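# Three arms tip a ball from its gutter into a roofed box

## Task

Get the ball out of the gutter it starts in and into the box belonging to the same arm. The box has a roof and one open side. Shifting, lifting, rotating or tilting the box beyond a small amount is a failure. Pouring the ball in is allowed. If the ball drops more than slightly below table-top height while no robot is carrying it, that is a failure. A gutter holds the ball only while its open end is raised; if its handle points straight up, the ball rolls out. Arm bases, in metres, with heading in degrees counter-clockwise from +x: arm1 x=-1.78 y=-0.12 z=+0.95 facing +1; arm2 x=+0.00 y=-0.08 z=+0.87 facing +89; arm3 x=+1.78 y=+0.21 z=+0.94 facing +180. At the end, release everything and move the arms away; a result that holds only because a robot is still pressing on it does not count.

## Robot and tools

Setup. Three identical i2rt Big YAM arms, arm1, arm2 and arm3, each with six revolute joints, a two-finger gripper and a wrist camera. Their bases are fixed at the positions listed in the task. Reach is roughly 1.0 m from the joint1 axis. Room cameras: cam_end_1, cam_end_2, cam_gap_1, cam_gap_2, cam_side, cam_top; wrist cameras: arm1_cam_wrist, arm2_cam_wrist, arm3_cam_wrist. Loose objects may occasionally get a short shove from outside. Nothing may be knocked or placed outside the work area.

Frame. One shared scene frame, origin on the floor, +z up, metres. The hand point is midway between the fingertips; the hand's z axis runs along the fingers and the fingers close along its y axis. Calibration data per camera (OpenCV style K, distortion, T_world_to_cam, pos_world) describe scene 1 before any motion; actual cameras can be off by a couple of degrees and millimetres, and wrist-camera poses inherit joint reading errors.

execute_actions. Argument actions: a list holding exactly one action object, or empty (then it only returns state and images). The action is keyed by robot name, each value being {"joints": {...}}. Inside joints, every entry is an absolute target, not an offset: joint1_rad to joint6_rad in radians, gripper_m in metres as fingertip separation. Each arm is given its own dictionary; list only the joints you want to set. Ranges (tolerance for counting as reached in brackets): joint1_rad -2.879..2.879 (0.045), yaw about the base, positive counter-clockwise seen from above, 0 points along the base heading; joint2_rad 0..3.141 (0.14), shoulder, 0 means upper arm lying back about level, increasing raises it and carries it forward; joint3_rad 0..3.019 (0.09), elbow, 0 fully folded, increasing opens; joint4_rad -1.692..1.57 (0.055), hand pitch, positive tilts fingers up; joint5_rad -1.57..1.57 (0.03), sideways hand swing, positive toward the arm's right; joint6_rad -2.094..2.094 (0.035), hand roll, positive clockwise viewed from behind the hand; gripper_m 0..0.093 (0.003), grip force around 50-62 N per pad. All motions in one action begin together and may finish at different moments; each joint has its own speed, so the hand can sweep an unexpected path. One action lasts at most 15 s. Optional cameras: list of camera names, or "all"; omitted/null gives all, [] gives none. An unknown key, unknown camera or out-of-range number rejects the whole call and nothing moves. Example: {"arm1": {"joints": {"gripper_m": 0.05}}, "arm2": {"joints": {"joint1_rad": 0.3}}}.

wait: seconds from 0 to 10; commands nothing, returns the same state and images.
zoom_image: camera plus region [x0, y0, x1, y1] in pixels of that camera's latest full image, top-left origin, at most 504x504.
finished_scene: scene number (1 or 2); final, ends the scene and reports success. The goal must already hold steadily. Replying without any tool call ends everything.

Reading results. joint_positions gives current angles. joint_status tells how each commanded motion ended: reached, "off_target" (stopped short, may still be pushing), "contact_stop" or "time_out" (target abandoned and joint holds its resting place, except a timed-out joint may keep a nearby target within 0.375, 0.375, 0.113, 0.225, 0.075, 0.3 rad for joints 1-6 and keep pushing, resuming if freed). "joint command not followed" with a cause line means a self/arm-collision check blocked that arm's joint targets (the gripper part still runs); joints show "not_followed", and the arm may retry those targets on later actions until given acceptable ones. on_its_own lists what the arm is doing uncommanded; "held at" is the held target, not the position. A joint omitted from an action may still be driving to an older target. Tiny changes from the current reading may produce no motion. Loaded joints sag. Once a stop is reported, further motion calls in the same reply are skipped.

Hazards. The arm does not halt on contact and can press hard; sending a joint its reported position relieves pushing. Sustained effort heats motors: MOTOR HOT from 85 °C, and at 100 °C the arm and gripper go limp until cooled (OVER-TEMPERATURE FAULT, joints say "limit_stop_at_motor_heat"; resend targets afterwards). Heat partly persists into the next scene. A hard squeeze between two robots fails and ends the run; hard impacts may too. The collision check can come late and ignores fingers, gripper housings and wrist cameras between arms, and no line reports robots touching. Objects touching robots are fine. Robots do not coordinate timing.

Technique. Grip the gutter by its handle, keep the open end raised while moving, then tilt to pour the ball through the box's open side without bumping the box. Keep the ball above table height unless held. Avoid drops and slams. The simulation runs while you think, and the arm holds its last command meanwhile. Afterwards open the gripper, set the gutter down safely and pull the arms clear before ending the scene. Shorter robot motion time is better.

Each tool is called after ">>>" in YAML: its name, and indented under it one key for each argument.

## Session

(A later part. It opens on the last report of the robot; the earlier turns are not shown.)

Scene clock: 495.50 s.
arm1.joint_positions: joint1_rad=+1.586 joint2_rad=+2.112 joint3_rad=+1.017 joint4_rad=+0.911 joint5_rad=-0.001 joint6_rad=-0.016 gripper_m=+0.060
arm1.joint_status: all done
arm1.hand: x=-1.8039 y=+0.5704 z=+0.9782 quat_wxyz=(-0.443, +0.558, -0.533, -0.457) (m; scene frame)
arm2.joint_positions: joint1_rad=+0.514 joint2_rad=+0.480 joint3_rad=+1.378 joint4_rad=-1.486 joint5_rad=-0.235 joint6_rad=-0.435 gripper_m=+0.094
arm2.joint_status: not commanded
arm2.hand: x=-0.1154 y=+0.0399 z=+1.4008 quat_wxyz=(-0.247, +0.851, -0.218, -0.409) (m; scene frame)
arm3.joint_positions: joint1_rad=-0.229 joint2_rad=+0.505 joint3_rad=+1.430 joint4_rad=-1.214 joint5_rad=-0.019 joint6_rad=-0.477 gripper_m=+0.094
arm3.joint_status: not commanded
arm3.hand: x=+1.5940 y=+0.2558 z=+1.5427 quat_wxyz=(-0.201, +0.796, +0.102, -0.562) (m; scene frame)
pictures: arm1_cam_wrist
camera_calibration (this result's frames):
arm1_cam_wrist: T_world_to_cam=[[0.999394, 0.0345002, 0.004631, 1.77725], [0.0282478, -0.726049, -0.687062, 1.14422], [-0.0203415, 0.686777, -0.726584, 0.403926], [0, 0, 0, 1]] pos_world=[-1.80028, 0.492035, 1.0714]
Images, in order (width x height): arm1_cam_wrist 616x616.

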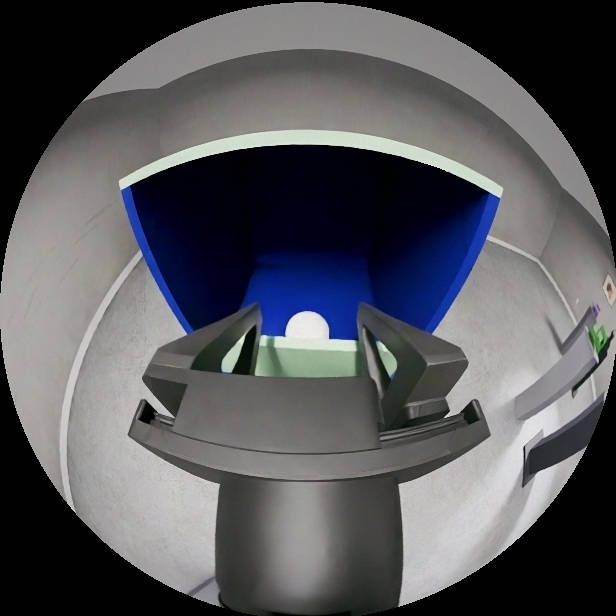

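>>> execute_actions:
  actions:
    - {"arm1":{"joints":{"joint2_rad":2.0,"joint3_rad":0.8,"joint4_rad":1.06}}}
  cameras: ["arm1_cam_wrist"]

>>> execute_actions:
  actions:
    - {"arm1":{"joints":{"joint2_rad":1.5,"joint3_rad":0.45}}}
  cameras: ["arm1_cam_wrist","cam_end_1","cam_side"]

Scene clock: 508.93 s.
arm1.joint_positions: joint1_rad=+1.586 joint2_rad=+2.007 joint3_rad=+0.798 joint4_rad=+1.043 joint5_rad=-0.001 joint6_rad=-0.016 gripper_m=+0.060
arm1.joint_status: all done
arm1.hand: x=-1.8013 y=+0.4996 z=+0.9902 quat_wxyz=(-0.448, +0.553, -0.529, -0.462) (m; scene frame)
arm2.joint_positions: joint1_rad=+0.514 joint2_rad=+0.480 joint3_rad=+1.378 joint4_rad=-1.486 joint5_rad=-0.235 joint6_rad=-0.435 gripper_m=+0.094
arm2.joint_status: not commanded
arm2.hand: x=-0.1154 y=+0.0399 z=+1.4008 quat_wxyz=(-0.247, +0.851, -0.218, -0.409) (m; scene frame)
arm3.joint_positions: joint1_rad=-0.229 joint2_rad=+0.505 joint3_rad=+1.430 joint4_rad=-1.214 joint5_rad=-0.019 joint6_rad=-0.477 gripper_m=+0.094
arm3.joint_status: not commanded
arm3.hand: x=+1.5940 y=+0.2558 z=+1.5427 quat_wxyz=(-0.201, +0.796, +0.102, -0.562) (m; scene frame)
pictures: arm1_cam_wrist
camera_calibration (this result's frames):
arm1_cam_wrist: T_world_to_cam=[[0.999402, 0.0342688, 0.00461673, 1.77719], [0.0277033, -0.713627, -0.699978, 1.1066], [-0.0206928, 0.699688, -0.714149, 0.442003], [0, 0, 0, 1]] pos_world=[-1.79764, 0.419529, 1.08204]
Images, in order (width x height): arm1_cam_wrist 616x616.

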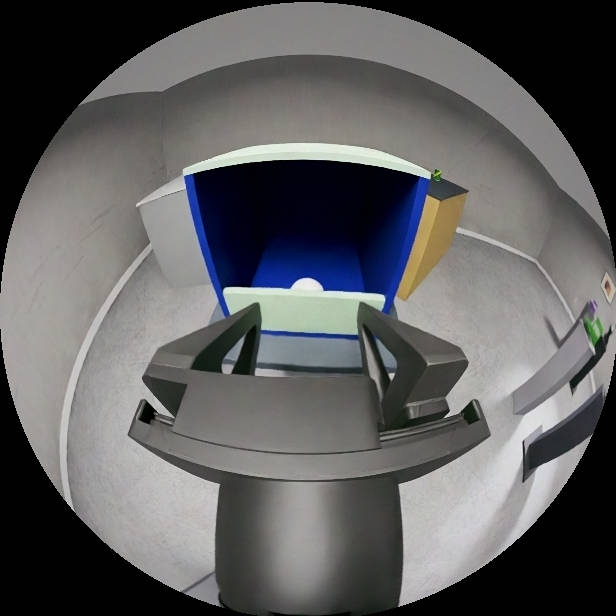

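Scene clock: 510.10 s.
arm1.joint_positions: joint1_rad=+1.586 joint2_rad=+1.507 joint3_rad=+0.454 joint4_rad=+1.047 joint5_rad=-0.001 joint6_rad=-0.016 gripper_m=+0.060
arm1.joint_status: all done
arm1.hand: x=-1.7960 y=+0.3800 z=+1.1233 quat_wxyz=(-0.490, +0.514, -0.492, -0.504) (m; scene frame)
arm2.joint_positions: joint1_rad=+0.514 joint2_rad=+0.480 joint3_rad=+1.378 joint4_rad=-1.486 joint5_rad=-0.235 joint6_rad=-0.435 gripper_m=+0.094
arm2.joint_status: not commanded
arm2.hand: x=-0.1154 y=+0.0399 z=+1.4008 quat_wxyz=(-0.247, +0.851, -0.218, -0.409) (m; scene frame)
arm3.joint_positions: joint1_rad=-0.229 joint2_rad=+0.505 joint3_rad=+1.430 joint4_rad=-1.214 joint5_rad=-0.019 joint6_rad=-0.477 gripper_m=+0.094
arm3.joint_status: not commanded
arm3.hand: x=+1.5940 y=+0.2558 z=+1.5427 quat_wxyz=(-0.201, +0.796, +0.102, -0.562) (m; scene frame)
pictures: arm1_cam_wrist, cam_end_1, cam_side
camera_calibration (this result's frames):
arm1_cam_wrist: T_world_to_cam=[[0.999471, 0.0322271, 0.00430713, 1.77661], [0.022596, -0.593228, -0.804717, 1.17697], [-0.0233786, 0.804389, -0.593643, 0.440832], [0, 0, 0, 1]] pos_world=[-1.79196, 0.286354, 1.20117]
Images, in order (width x height): arm1_cam_wrist 616x616, cam_end_1 504x504, cam_side 504x504.

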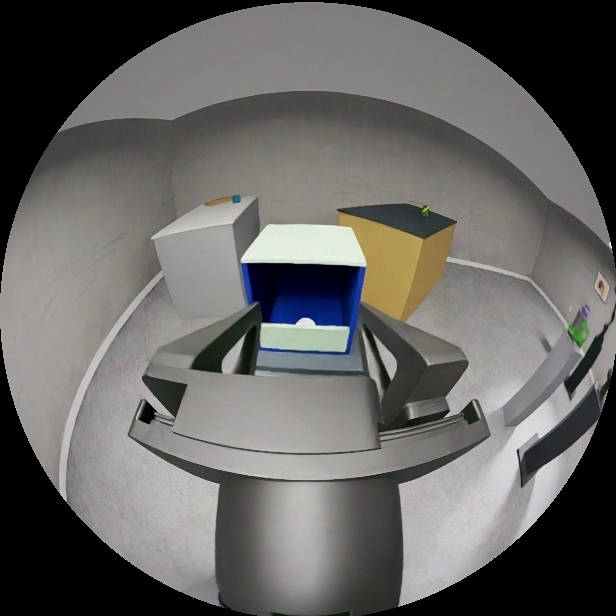

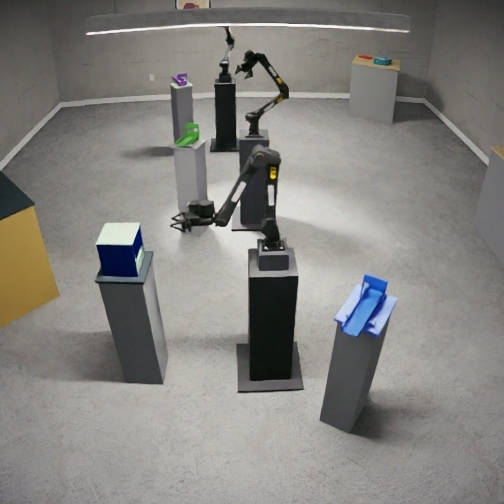

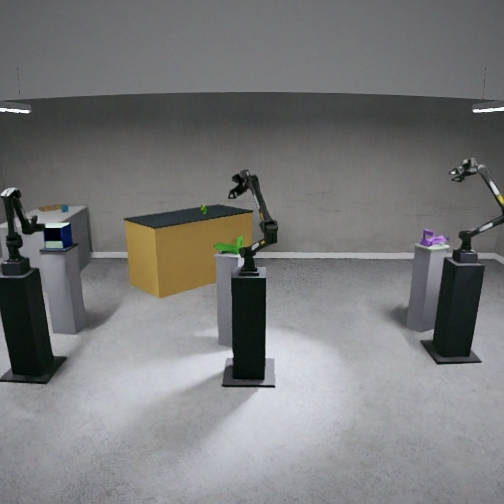

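The ball is in the box behind the lip and the arm is clear.

>>> finished_scene:
  scene: 2

The scene is finished: the task was done.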